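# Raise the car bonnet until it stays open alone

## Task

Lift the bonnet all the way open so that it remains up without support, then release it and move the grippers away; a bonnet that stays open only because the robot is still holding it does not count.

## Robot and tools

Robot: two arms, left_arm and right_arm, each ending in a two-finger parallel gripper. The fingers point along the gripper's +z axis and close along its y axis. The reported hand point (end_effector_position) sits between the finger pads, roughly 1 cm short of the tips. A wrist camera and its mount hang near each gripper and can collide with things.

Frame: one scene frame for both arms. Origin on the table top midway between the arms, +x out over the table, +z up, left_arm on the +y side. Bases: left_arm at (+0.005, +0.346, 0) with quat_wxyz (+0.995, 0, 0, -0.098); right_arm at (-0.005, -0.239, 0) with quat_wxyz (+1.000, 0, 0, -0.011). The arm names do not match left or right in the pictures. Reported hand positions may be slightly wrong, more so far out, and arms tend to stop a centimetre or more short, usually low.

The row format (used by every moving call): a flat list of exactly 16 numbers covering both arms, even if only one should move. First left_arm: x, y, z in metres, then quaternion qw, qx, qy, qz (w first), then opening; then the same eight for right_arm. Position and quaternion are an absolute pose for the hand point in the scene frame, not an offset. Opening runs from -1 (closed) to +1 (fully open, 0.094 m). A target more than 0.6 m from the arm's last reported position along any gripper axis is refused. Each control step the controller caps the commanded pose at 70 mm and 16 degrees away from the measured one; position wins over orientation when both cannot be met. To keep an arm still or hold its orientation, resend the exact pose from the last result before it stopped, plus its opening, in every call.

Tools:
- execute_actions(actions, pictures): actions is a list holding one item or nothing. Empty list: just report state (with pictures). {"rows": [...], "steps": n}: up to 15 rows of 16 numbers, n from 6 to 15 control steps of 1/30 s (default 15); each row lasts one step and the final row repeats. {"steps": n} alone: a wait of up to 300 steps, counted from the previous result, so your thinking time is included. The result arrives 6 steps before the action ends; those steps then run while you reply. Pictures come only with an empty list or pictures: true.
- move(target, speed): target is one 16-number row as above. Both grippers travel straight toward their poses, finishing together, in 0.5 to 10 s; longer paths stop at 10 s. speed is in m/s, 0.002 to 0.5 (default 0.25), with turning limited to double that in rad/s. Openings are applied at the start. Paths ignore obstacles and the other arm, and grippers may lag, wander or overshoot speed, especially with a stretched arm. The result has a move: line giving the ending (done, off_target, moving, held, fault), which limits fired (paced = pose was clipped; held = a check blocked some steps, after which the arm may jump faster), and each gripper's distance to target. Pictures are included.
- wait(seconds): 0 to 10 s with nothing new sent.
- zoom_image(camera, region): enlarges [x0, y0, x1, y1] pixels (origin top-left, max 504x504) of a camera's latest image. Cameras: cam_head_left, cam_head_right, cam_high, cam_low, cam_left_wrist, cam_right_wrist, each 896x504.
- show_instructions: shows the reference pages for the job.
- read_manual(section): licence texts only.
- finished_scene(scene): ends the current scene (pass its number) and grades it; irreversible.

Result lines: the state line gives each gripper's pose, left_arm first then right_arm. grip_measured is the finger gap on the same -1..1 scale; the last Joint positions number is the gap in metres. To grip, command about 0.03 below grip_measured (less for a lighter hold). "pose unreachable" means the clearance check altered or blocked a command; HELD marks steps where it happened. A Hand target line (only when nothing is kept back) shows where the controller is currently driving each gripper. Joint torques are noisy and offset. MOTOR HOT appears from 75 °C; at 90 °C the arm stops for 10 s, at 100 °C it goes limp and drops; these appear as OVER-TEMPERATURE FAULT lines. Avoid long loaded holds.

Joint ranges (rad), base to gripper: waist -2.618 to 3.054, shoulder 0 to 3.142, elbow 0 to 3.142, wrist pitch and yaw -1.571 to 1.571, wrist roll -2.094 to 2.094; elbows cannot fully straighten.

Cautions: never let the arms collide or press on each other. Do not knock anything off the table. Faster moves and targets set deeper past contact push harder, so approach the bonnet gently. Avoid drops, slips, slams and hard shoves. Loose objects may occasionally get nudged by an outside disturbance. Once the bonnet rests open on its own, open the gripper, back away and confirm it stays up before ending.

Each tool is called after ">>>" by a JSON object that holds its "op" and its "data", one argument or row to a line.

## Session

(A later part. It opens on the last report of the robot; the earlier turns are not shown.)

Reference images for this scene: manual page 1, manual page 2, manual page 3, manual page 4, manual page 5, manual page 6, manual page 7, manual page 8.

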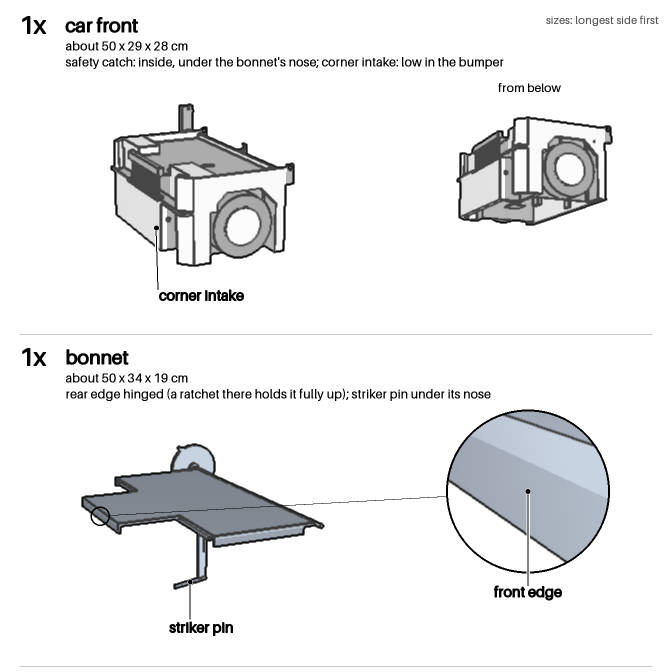

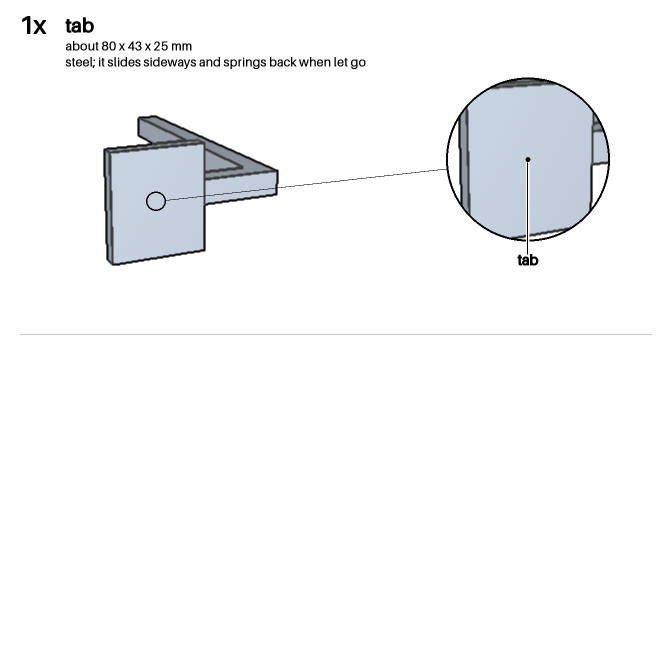

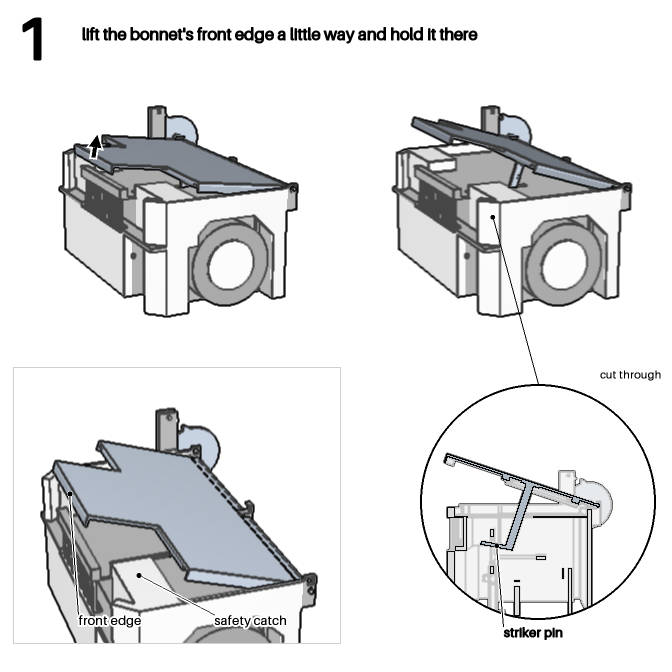

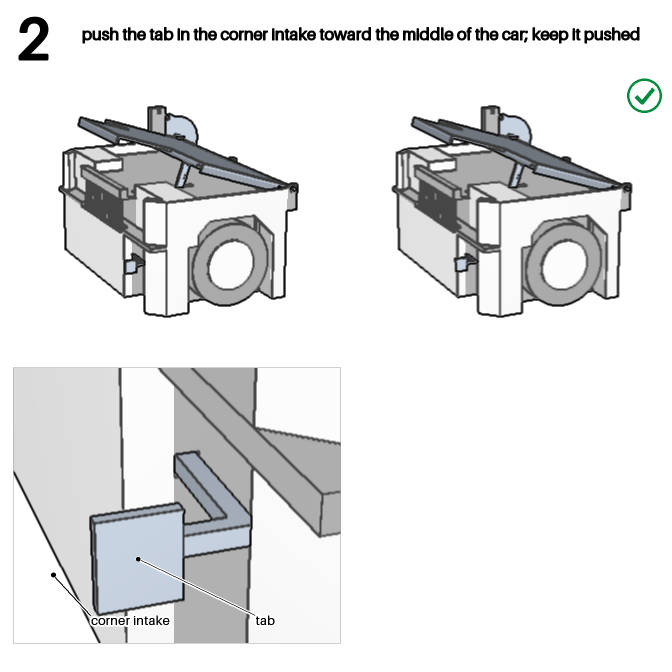

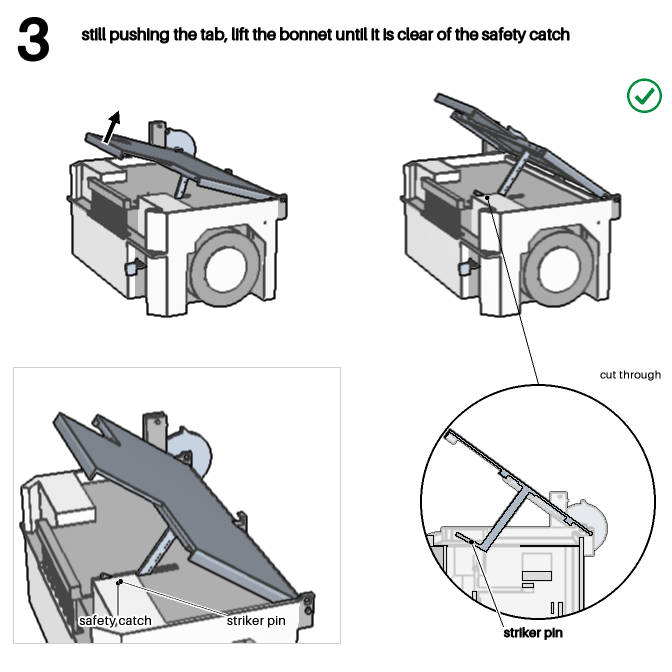

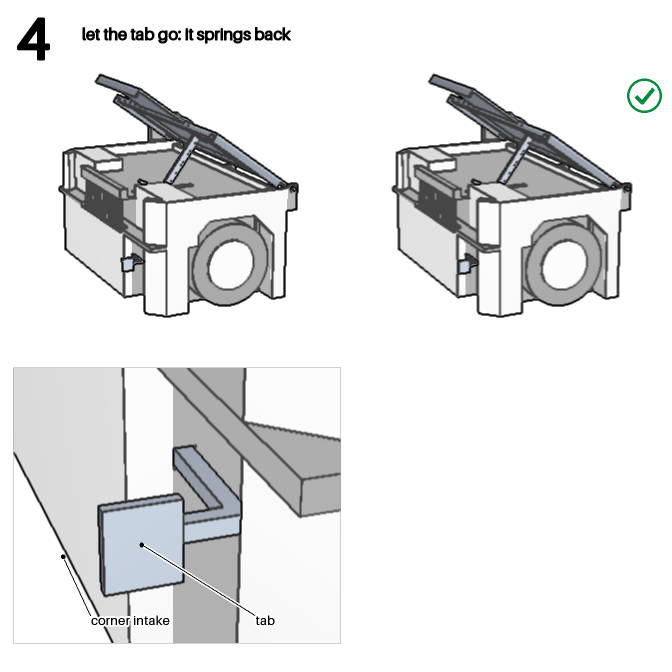

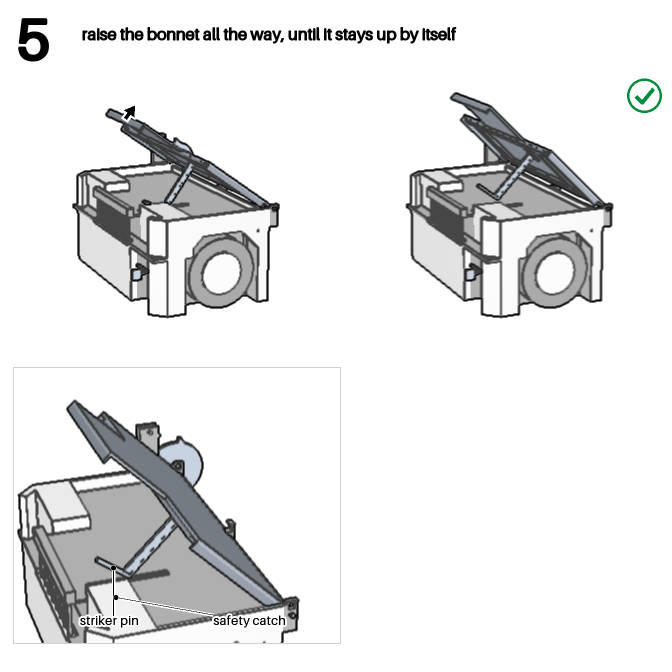

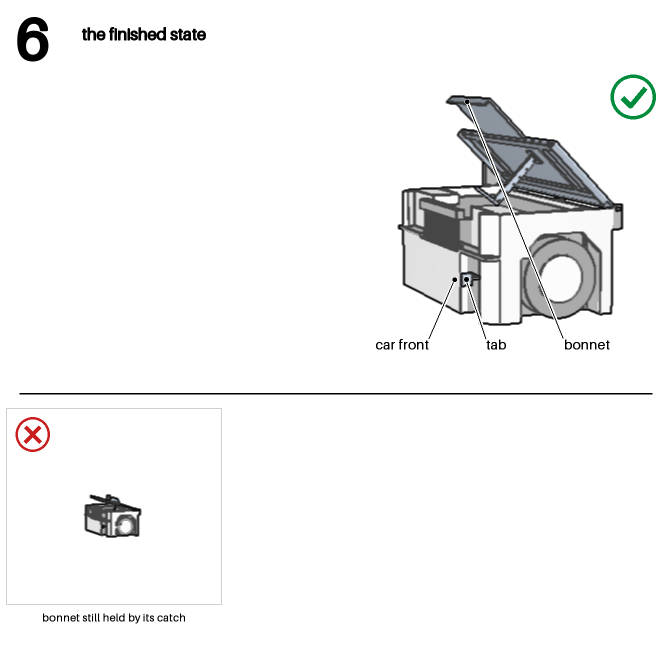

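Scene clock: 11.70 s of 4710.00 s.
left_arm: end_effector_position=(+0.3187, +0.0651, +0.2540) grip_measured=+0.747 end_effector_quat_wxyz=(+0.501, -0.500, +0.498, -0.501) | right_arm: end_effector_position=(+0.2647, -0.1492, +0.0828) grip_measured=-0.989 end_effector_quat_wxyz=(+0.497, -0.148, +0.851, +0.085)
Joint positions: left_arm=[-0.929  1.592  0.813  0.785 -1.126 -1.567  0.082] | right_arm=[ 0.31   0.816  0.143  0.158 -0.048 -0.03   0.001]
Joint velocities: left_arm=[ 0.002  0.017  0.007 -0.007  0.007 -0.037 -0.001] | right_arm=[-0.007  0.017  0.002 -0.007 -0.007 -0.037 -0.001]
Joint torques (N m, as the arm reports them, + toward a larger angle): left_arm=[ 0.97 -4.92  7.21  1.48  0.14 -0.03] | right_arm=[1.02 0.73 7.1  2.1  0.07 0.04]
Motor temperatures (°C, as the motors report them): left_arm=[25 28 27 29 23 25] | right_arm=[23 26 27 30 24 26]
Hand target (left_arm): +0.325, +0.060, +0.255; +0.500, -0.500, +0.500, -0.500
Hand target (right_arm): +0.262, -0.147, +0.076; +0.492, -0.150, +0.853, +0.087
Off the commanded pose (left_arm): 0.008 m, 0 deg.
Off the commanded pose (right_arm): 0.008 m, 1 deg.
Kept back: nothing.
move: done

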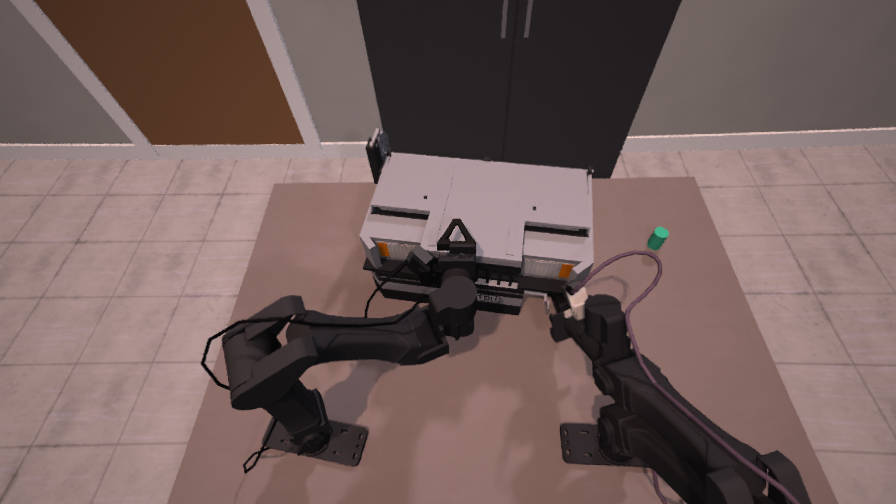

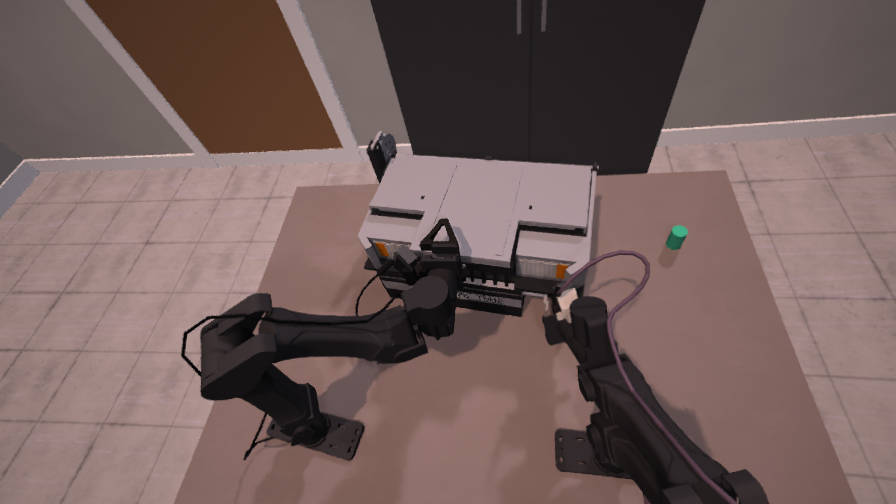

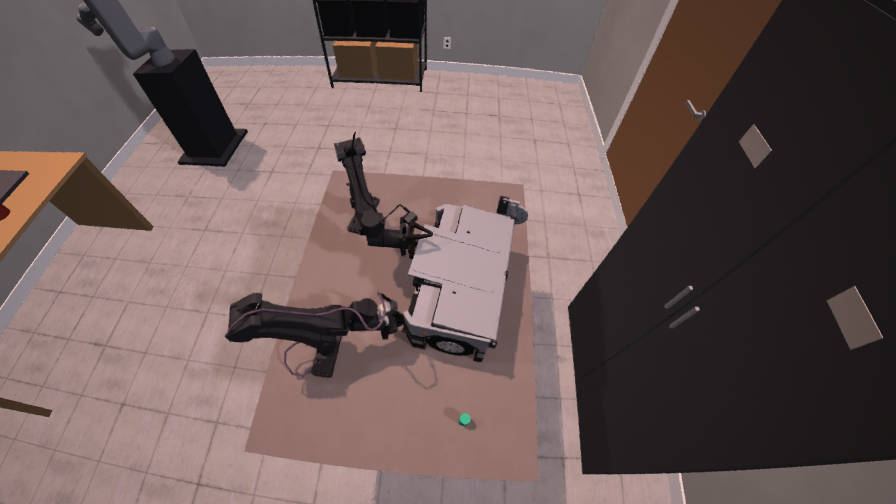

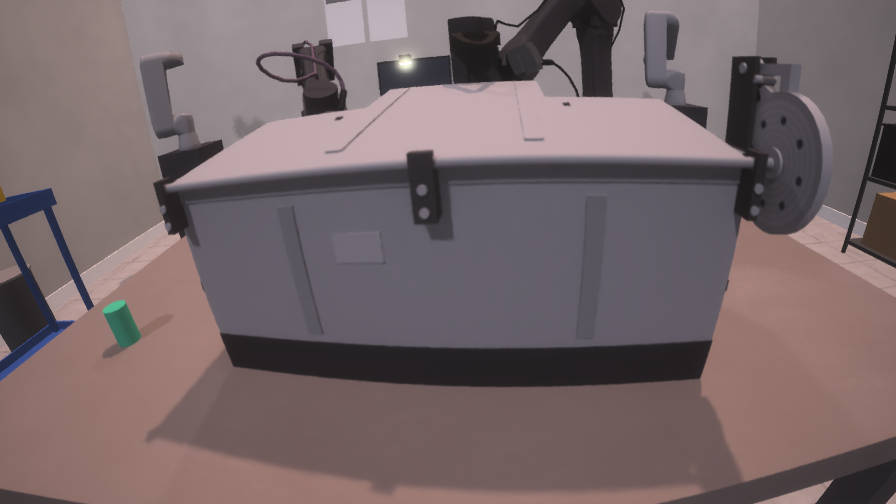

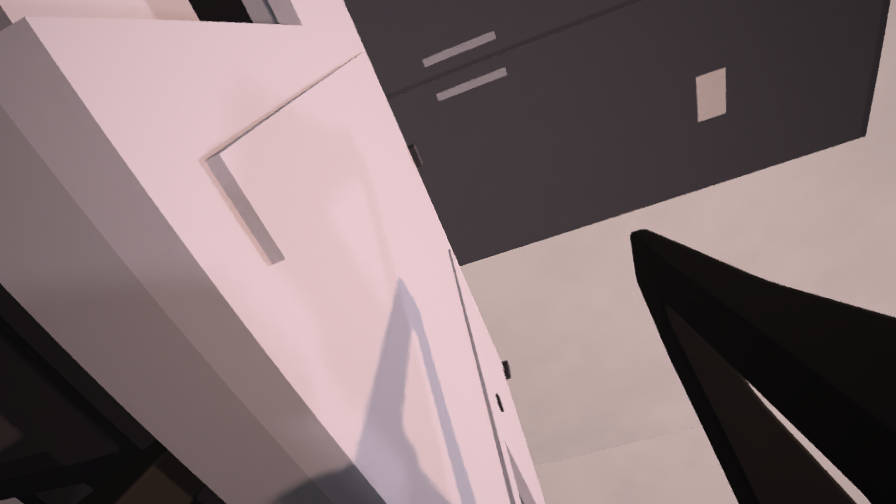

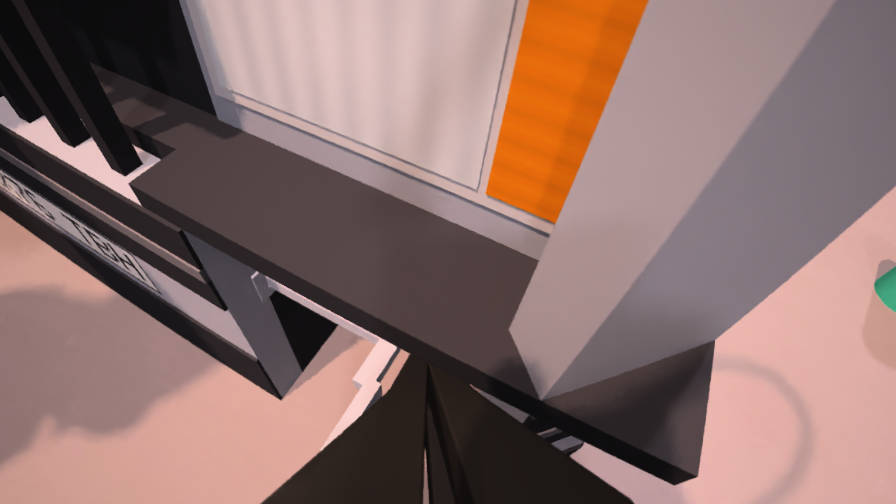

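Under the lip. Lift.

>>> {"op": "move", "data": {
  "target": [0.325,0.06,0.35,0.5,-0.5,0.5,-0.5,0.75,0.262,-0.147,0.076,0.492,-0.15,0.853,0.087,-1],
  "speed": 0.05
}}

Scene clock: 14.17 s of 4710.00 s.
left_arm: end_effector_position=(+0.3257, +0.0557, +0.2921) grip_measured=+0.749 end_effector_quat_wxyz=(+0.511, -0.480, +0.557, -0.445) | right_arm: end_effector_position=(+0.2647, -0.1492, +0.0828) grip_measured=-0.989 end_effector_quat_wxyz=(+0.497, -0.148, +0.851, +0.085)
Joint positions: left_arm=[-0.918  1.532  1.039  0.311 -1.102 -1.589  0.082] | right_arm=[ 0.31   0.816  0.143  0.158 -0.048 -0.03   0.001]
Joint velocities: left_arm=[ 0.007  0.017 -0.012 -0.007 -0.007 -0.095 -0.   ] | right_arm=[-0.027 -0.007 -0.017  0.037 -0.007 -0.095  0.   ]
Joint torques (N m, as the arm reports them, + toward a larger angle): left_arm=[  0.1  -11.01  10.24   2.25  -0.22   0.14] | right_arm=[1.02 0.73 7.11 2.1  0.07 0.05]
Motor temperatures (°C, as the motors report them): left_arm=[25 28 28 30 23 25] | right_arm=[23 26 27 31 24 26]
Hand target (left_arm): +0.323, +0.063, +0.347; +0.499, -0.501, +0.500, -0.499
Hand target (right_arm): +0.262, -0.147, +0.076; +0.492, -0.150, +0.853, +0.087
Off the commanded pose (left_arm): 0.058 m, 10 deg.
Off the commanded pose (right_arm): 0.008 m, 1 deg.
Kept back: nothing.
move: off_target (left_arm)

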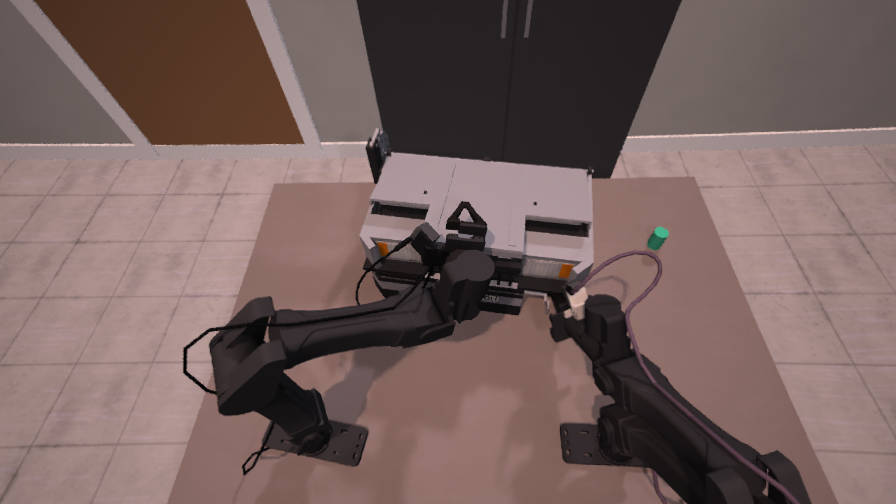

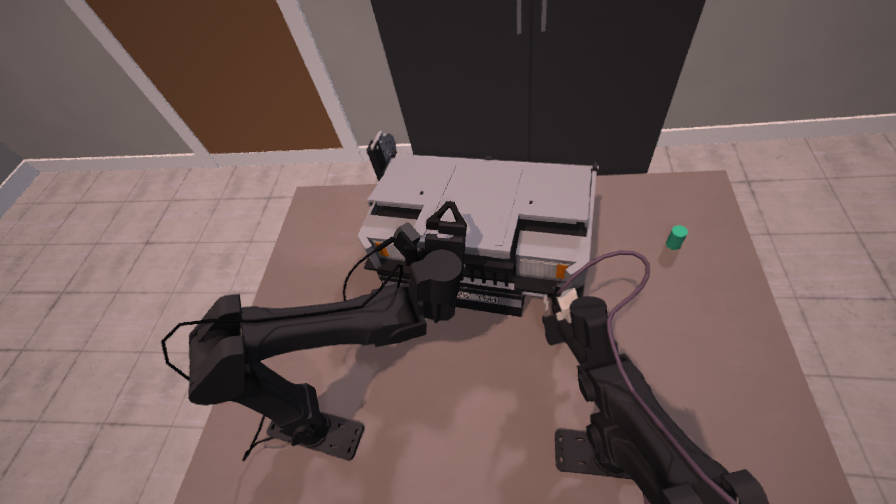

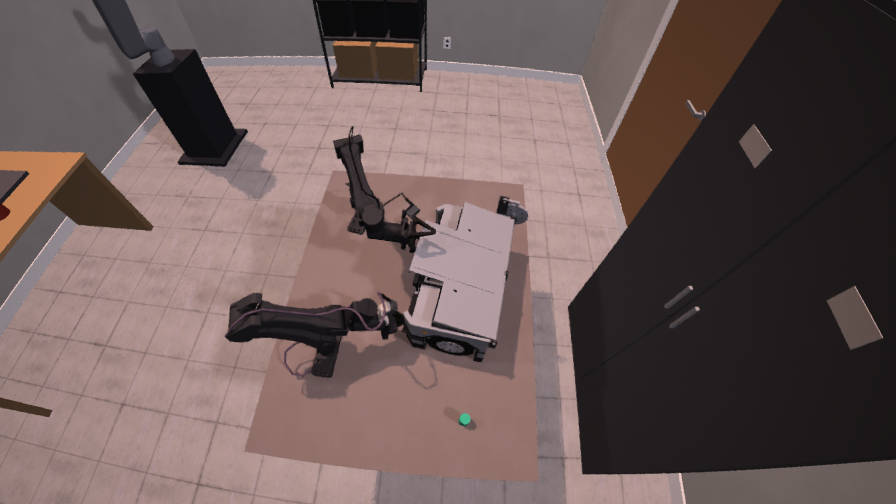

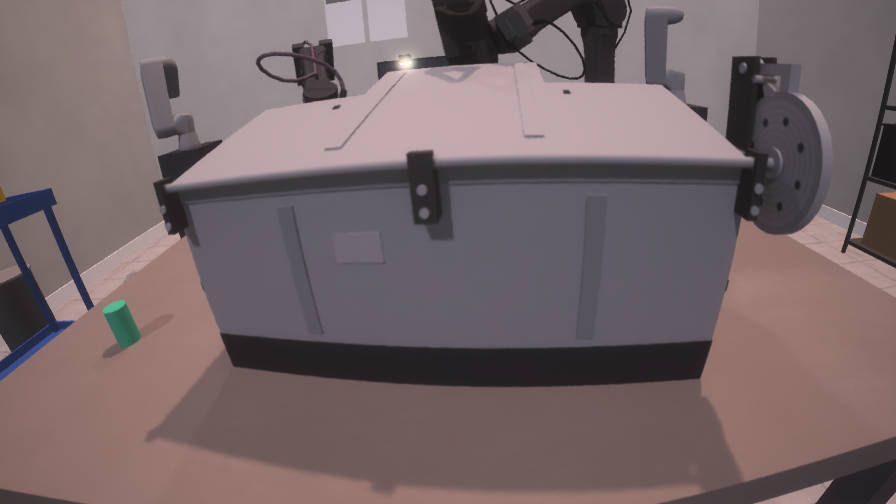

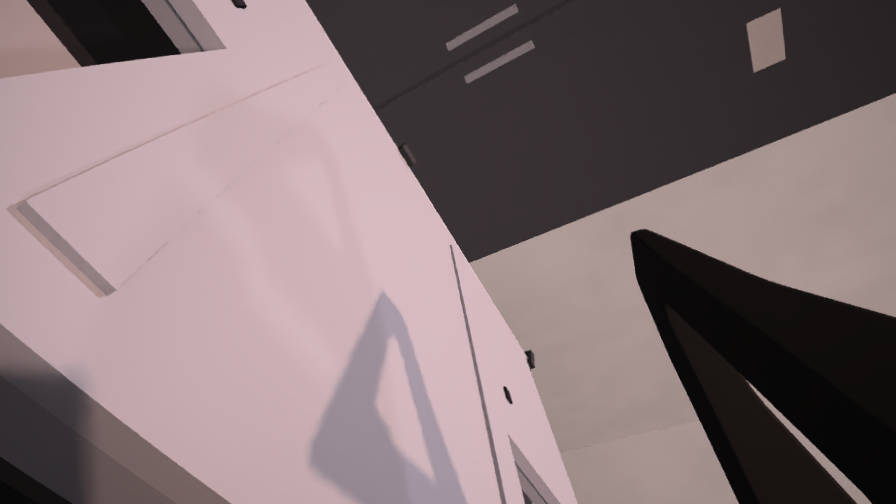

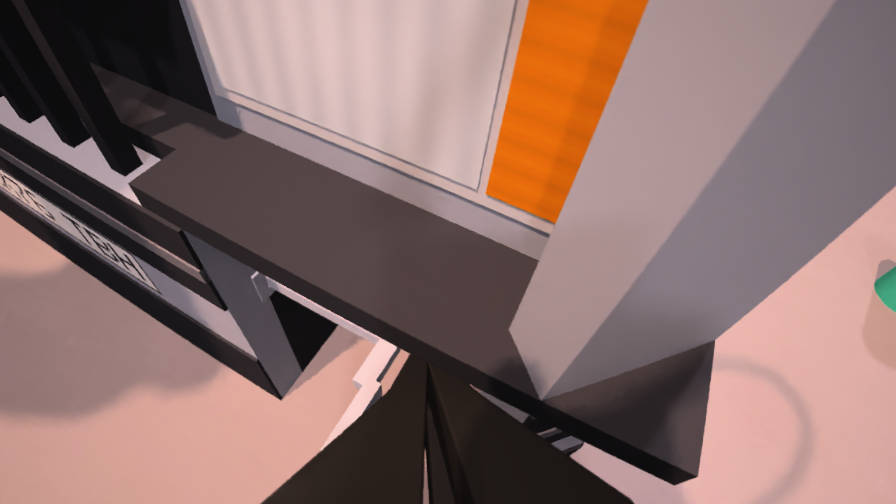

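>>> {"op": "execute_actions", "data": {
  "actions": [
    {"rows":[[0.325,0.06,0.352,0.5,-0.5,0.5,-0.5,0.75,0.262,-0.146,0.074,0.492,-0.15,0.853,0.087,-1],[0.325,0.06,0.354,0.5,-0.5,0.5,-0.5,0.75,0.262,-0.145,0.074,0.492,-0.15,0.853,0.087,-1],[0.325,0.06,0.356,0.5,-0.5,0.5,-0.5,0.75,0.262,-0.144,0.074,0.492,-0.15,0.853,0.087,-1],[0.325,0.06,0.358,0.5,-0.5,0.5,-0.5,0.75,0.262,-0.143,0.074,0.492,-0.15,0.853,0.087,-1],[0.325,0.06,0.360,0.5,-0.5,0.5,-0.5,0.75,0.262,-0.142,0.074,0.492,-0.15,0.853,0.087,-1],[0.325,0.06,0.362,0.5,-0.5,0.5,-0.5,0.75,0.262,-0.141,0.074,0.492,-0.15,0.853,0.087,-1],[0.325,0.06,0.364,0.5,-0.5,0.5,-0.5,0.75,0.262,-0.140,0.074,0.492,-0.15,0.853,0.087,-1],[0.325,0.06,0.366,0.5,-0.5,0.5,-0.5,0.75,0.262,-0.139,0.074,0.492,-0.15,0.853,0.087,-1],[0.325,0.06,0.368,0.5,-0.5,0.5,-0.5,0.75,0.262,-0.138,0.074,0.492,-0.15,0.853,0.087,-1],[0.325,0.06,0.370,0.5,-0.5,0.5,-0.5,0.75,0.262,-0.137,0.074,0.492,-0.15,0.853,0.087,-1]],"steps":15}
  ]
}}

>>> {"op": "execute_actions", "data": {
  "actions": [
    {"rows":[[0.325,0.06,0.370,0.5,-0.5,0.5,-0.5,0.75,0.262,-0.134,0.074,0.490,-0.165,0.850,0.095,-1],[0.325,0.06,0.370,0.5,-0.5,0.5,-0.5,0.75,0.262,-0.131,0.074,0.490,-0.165,0.850,0.095,-1],[0.325,0.06,0.370,0.5,-0.5,0.5,-0.5,0.75,0.262,-0.128,0.074,0.489,-0.18,0.847,0.104,-1],[0.325,0.06,0.370,0.5,-0.5,0.5,-0.5,0.75,0.262,-0.125,0.074,0.489,-0.18,0.847,0.104,-1],[0.325,0.06,0.370,0.5,-0.5,0.5,-0.5,0.75,0.262,-0.122,0.074,0.487,-0.195,0.844,0.112,-1],[0.325,0.06,0.370,0.5,-0.5,0.5,-0.5,0.75,0.262,-0.119,0.074,0.487,-0.195,0.844,0.112,-1],[0.325,0.06,0.370,0.5,-0.5,0.5,-0.5,0.75,0.262,-0.116,0.074,0.485,-0.21,0.840,0.121,-1],[0.325,0.06,0.370,0.5,-0.5,0.5,-0.5,0.75,0.262,-0.113,0.074,0.485,-0.21,0.840,0.121,-1],[0.325,0.06,0.370,0.5,-0.5,0.5,-0.5,0.75,0.262,-0.110,0.074,0.483,-0.224,0.837,0.129,-1]],"steps":15}
  ]
}}

>>> {"op": "execute_actions", "data": {
  "actions": [
    {"steps":12}
  ],
  "pictures": true
}}

Scene clock: 15.20 s of 4710.00 s.
left_arm: end_effector_position=(+0.3270, +0.0550, +0.3002) grip_measured=+0.749 end_effector_quat_wxyz=(+0.513, -0.479, +0.560, -0.440) | right_arm: end_effector_position=(+0.2647, -0.1409, +0.0816) grip_measured=-0.989 end_effector_quat_wxyz=(+0.497, -0.154, +0.850, +0.086)
Joint positions: left_arm=[-0.916  1.531  1.077  0.26  -1.103 -1.59   0.082] | right_arm=[ 0.361  0.845  0.143  0.189 -0.01  -0.014  0.   ]
Joint velocities: left_arm=[ 0.032 -0.042  0.178 -0.183 -0.007  0.022 -0.   ] | right_arm=[ 0.144  0.071 -0.017  0.095  0.315  0.125  0.   ]
Joint torques (N m, as the arm reports them, + toward a larger angle): left_arm=[ -0.19 -12.02  10.77   2.43  -0.23   0.2 ] | right_arm=[ 1.29  0.58  6.98  2.01 -0.25  0.06]
Motor temperatures (°C, as the motors report them): left_arm=[25 29 28 30 23 25] | right_arm=[23 26 27 31 24 26]
Steps of this call (steps 1 to 22: nothing new was sent; steps 23 to 31: the first 9 steps of this action). Readings (end_effector_position):
23: left_arm (+0.3257, +0.0557, +0.2920) | right_arm (+0.2648, -0.1489, +0.0828)
24: left_arm (+0.3257, +0.0557, +0.2920) | right_arm (+0.2648, -0.1482, +0.0826)
26: left_arm (+0.3259, +0.0553, +0.2929) | right_arm (+0.2647, -0.1457, +0.0823)
30: left_arm (+0.3269, +0.0550, +0.2981) | right_arm (+0.2644, -0.1410, +0.0818)
31: the state above

Scene clock: 15.70 s of 4710.00 s.
left_arm: end_effector_position=(+0.3274, +0.0548, +0.3122) grip_measured=+0.749 end_effector_quat_wxyz=(+0.512, -0.481, +0.556, -0.445) | right_arm: end_effector_position=(+0.2675, -0.1335, +0.0792) grip_measured=-0.990 end_effector_quat_wxyz=(+0.498, -0.173, +0.845, +0.086)
Joint positions: left_arm=[-0.916  1.523  1.111  0.232 -1.102 -1.59   0.082] | right_arm=[ 0.379  0.904  0.143  0.25  -0.015 -0.038  0.   ]
Joint velocities: left_arm=[-0.012  0.012 -0.012  0.022  0.037 -0.022  0.   ] | right_arm=[ 0.002  0.222 -0.007  0.256 -0.139 -0.242 -0.001]
Joint torques (N m, as the arm reports them, + toward a larger angle): left_arm=[ -0.16 -11.01  10.42   2.26  -0.23   0.19] | right_arm=[ 0.44  0.65  8.93  1.68 -0.8  -0.05]
Motor temperatures (°C, as the motors report them): left_arm=[25 29 28 30 23 25] | right_arm=[23 26 27 31 24 26]
Off your previous action's commanded pose (left_arm): 0.059 m, 9 deg at its last step (step 6 of this call).
Off your previous action's commanded pose (right_arm): 0.009 m, 1 deg at its last step (step 6 of this call).
Steps of this call (steps 1 to 6: the last 6 steps of your previous action; steps 7 to 15: the first 9 steps of this action). Readings (end_effector_position):
7: left_arm (+0.3274, +0.0548, +0.3121) | right_arm (+0.2658, -0.1407, +0.0810)
8: left_arm (+0.3274, +0.0548, +0.3122) | right_arm (+0.2660, -0.1406, +0.0809)
10: left_arm (+0.3274, +0.0548, +0.3122) | right_arm (+0.2664, -0.1391, +0.0805)
14: left_arm (+0.3274, +0.0548, +0.3122) | right_arm (+0.2673, -0.1348, +0.0795)
15: the state above

Scene clock: 16.10 s of 4710.00 s.
left_arm: end_effector_position=(+0.3274, +0.0548, +0.3121) grip_measured=+0.749 end_effector_quat_wxyz=(+0.512, -0.481, +0.556, -0.445) | right_arm: end_effector_position=(+0.2688, -0.1284, +0.0788) grip_measured=-0.990 end_effector_quat_wxyz=(+0.501, -0.193, +0.839, +0.089)
Joint positions: left_arm=[-0.916  1.523  1.111  0.232 -1.102 -1.59   0.082] | right_arm=[ 0.379  0.933  0.143  0.285 -0.039 -0.072  0.   ]
Joint velocities: left_arm=[ 0.017 -0.012  0.017  0.037 -0.066  0.022 -0.   ] | right_arm=[-0.002  0.012 -0.017 -0.007  0.007  0.081  0.   ]
Joint torques (N m, as the arm reports them, + toward a larger angle): left_arm=[ -0.16 -11.    10.42   2.24  -0.22   0.2 ] | right_arm=[ 0.43  0.72  9.03  1.86 -0.91 -0.01]
Motor temperatures (°C, as the motors report them): left_arm=[25 29 28 31 23 25] | right_arm=[23 26 27 31 24 26]
Hand target (left_arm): +0.323, +0.064, +0.368; +0.500, -0.501, +0.500, -0.499
Hand target (right_arm): +0.260, -0.112, +0.075; +0.483, -0.223, +0.837, +0.127
Off the commanded pose (left_arm): 0.058 m, 9 deg.
Off the commanded pose (right_arm): 0.020 m, 6 deg.
Kept back: nothing.
Steps of this call (steps 1 to 6: the last 6 steps of your previous action; steps 7 to 12: nothing new was sent). Readings (end_effector_position):
1: left_arm (+0.3274, +0.0548, +0.3121) | right_arm (+0.2678, -0.1321, +0.0790)
2: left_arm (+0.3274, +0.0548, +0.3121) | right_arm (+0.2680, -0.1311, +0.0789)
4: left_arm (+0.3274, +0.0548, +0.3121) | right_arm (+0.2684, -0.1297, +0.0789)
8: left_arm (+0.3274, +0.0548, +0.3121) | right_arm (+0.2688, -0.1286, +0.0787)
12: the state above

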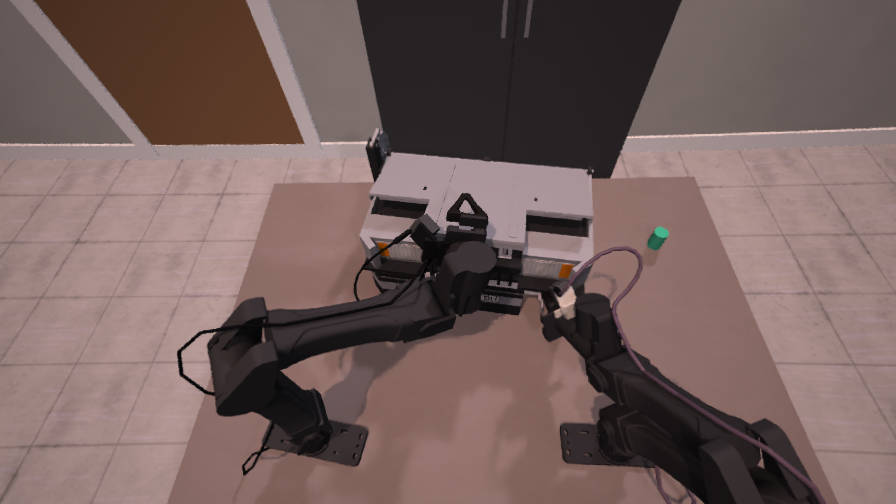

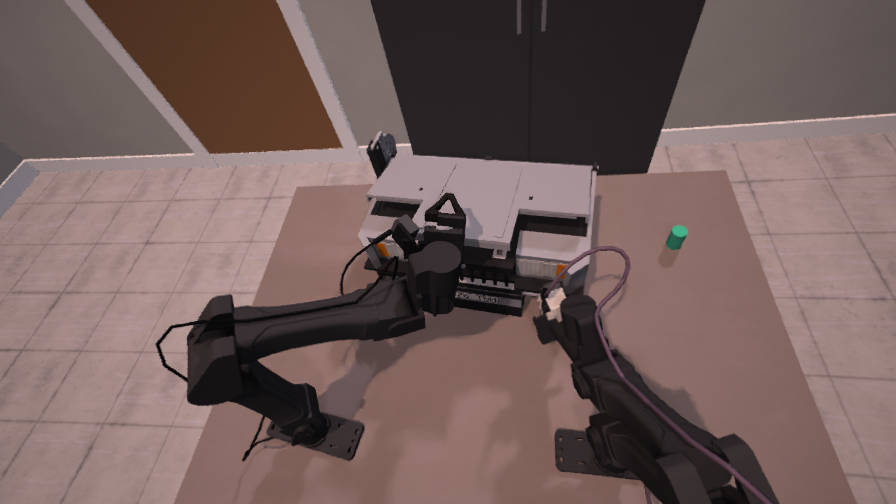

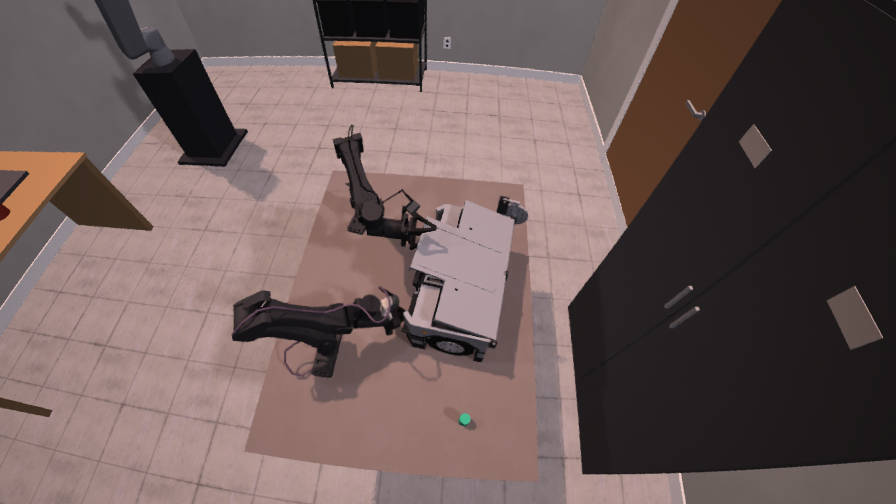

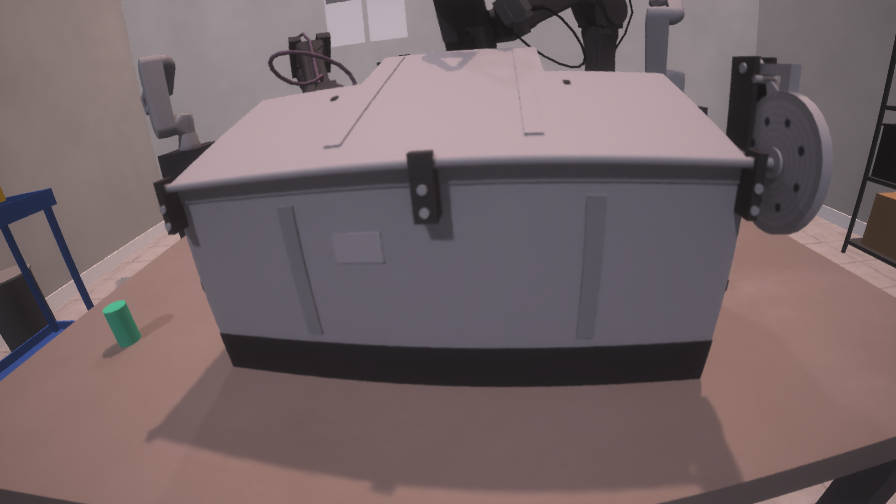

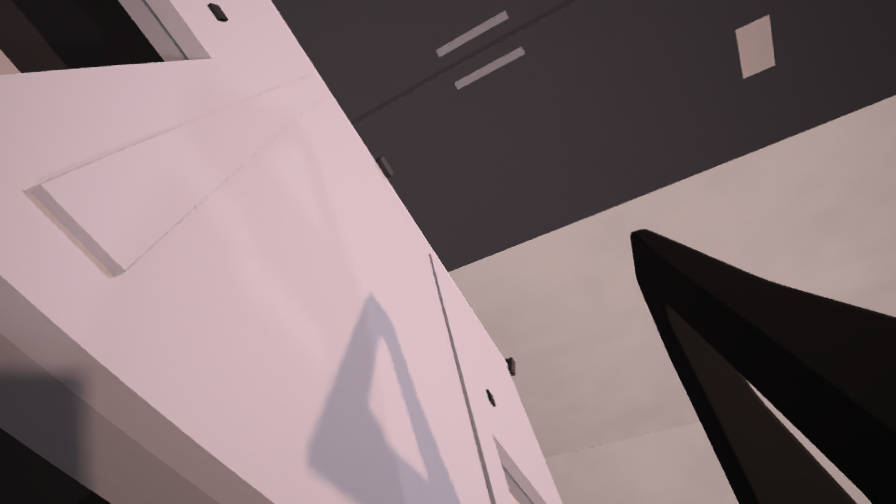

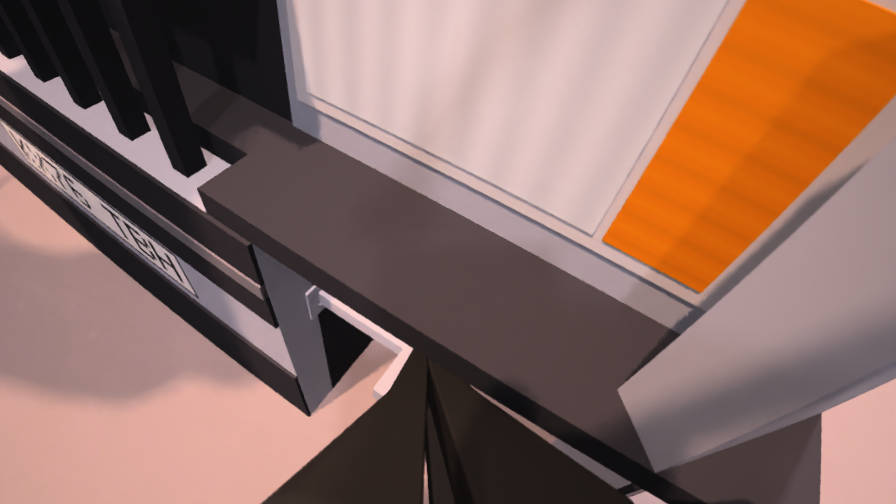

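Moved 12 mm. Push a bit more to confirm the stop.

>>> {"op": "execute_actions", "data": {
  "actions": [
    {"rows":[[0.325,0.06,0.370,0.5,-0.5,0.5,-0.5,0.75,0.262,-0.107,0.074,0.483,-0.224,0.837,0.129,-1],[0.325,0.06,0.370,0.5,-0.5,0.5,-0.5,0.75,0.262,-0.104,0.074,0.483,-0.224,0.837,0.129,-1],[0.325,0.06,0.370,0.5,-0.5,0.5,-0.5,0.75,0.262,-0.101,0.074,0.483,-0.224,0.837,0.129,-1],[0.325,0.06,0.370,0.5,-0.5,0.5,-0.5,0.75,0.262,-0.098,0.074,0.483,-0.224,0.837,0.129,-1]],"steps":15}
  ]
}}

Scene clock: 16.60 s of 4710.00 s.
left_arm: end_effector_position=(+0.3274, +0.0547, +0.3121) grip_measured=+0.749 end_effector_quat_wxyz=(+0.512, -0.481, +0.556, -0.445) | right_arm: end_effector_position=(+0.2706, -0.1280, +0.0768) grip_measured=-0.990 end_effector_quat_wxyz=(+0.502, -0.187, +0.841, +0.075)
Joint positions: left_arm=[-0.916  1.523  1.111  0.232 -1.102 -1.59   0.082] | right_arm=[ 0.414  0.959  0.143  0.31   0.02  -0.059  0.   ]
Joint velocities: left_arm=[-0.002  0.012 -0.017 -0.022 -0.007  0.007 -0.   ] | right_arm=[ 0.032  0.017  0.002 -0.022  0.051  0.037  0.002]
Joint torques (N m, as the arm reports them, + toward a larger angle): left_arm=[ -0.18 -11.03  10.44   2.23  -0.22   0.19] | right_arm=[ 2.9   0.77  9.84  1.7  -1.05  0.04]
Motor temperatures (°C, as the motors report them): left_arm=[25 29 29 31 23 25] | right_arm=[23 26 27 31 24 26]
Steps of this call (steps 1 to 6: nothing new was sent; steps 7 to 15: the first 9 steps of this action). Readings (end_effector_position):
7: left_arm (+0.3274, +0.0547, +0.3121) | right_arm (+0.2689, -0.1283, +0.0787)
8: left_arm (+0.3274, +0.0547, +0.3121) | right_arm (+0.2690, -0.1282, +0.0783)
10: left_arm (+0.3274, +0.0547, +0.3121) | right_arm (+0.2696, -0.1277, +0.0776)
14: left_arm (+0.3274, +0.0547, +0.3121) | right_arm (+0.2705, -0.1280, +0.0768)
15: the state above


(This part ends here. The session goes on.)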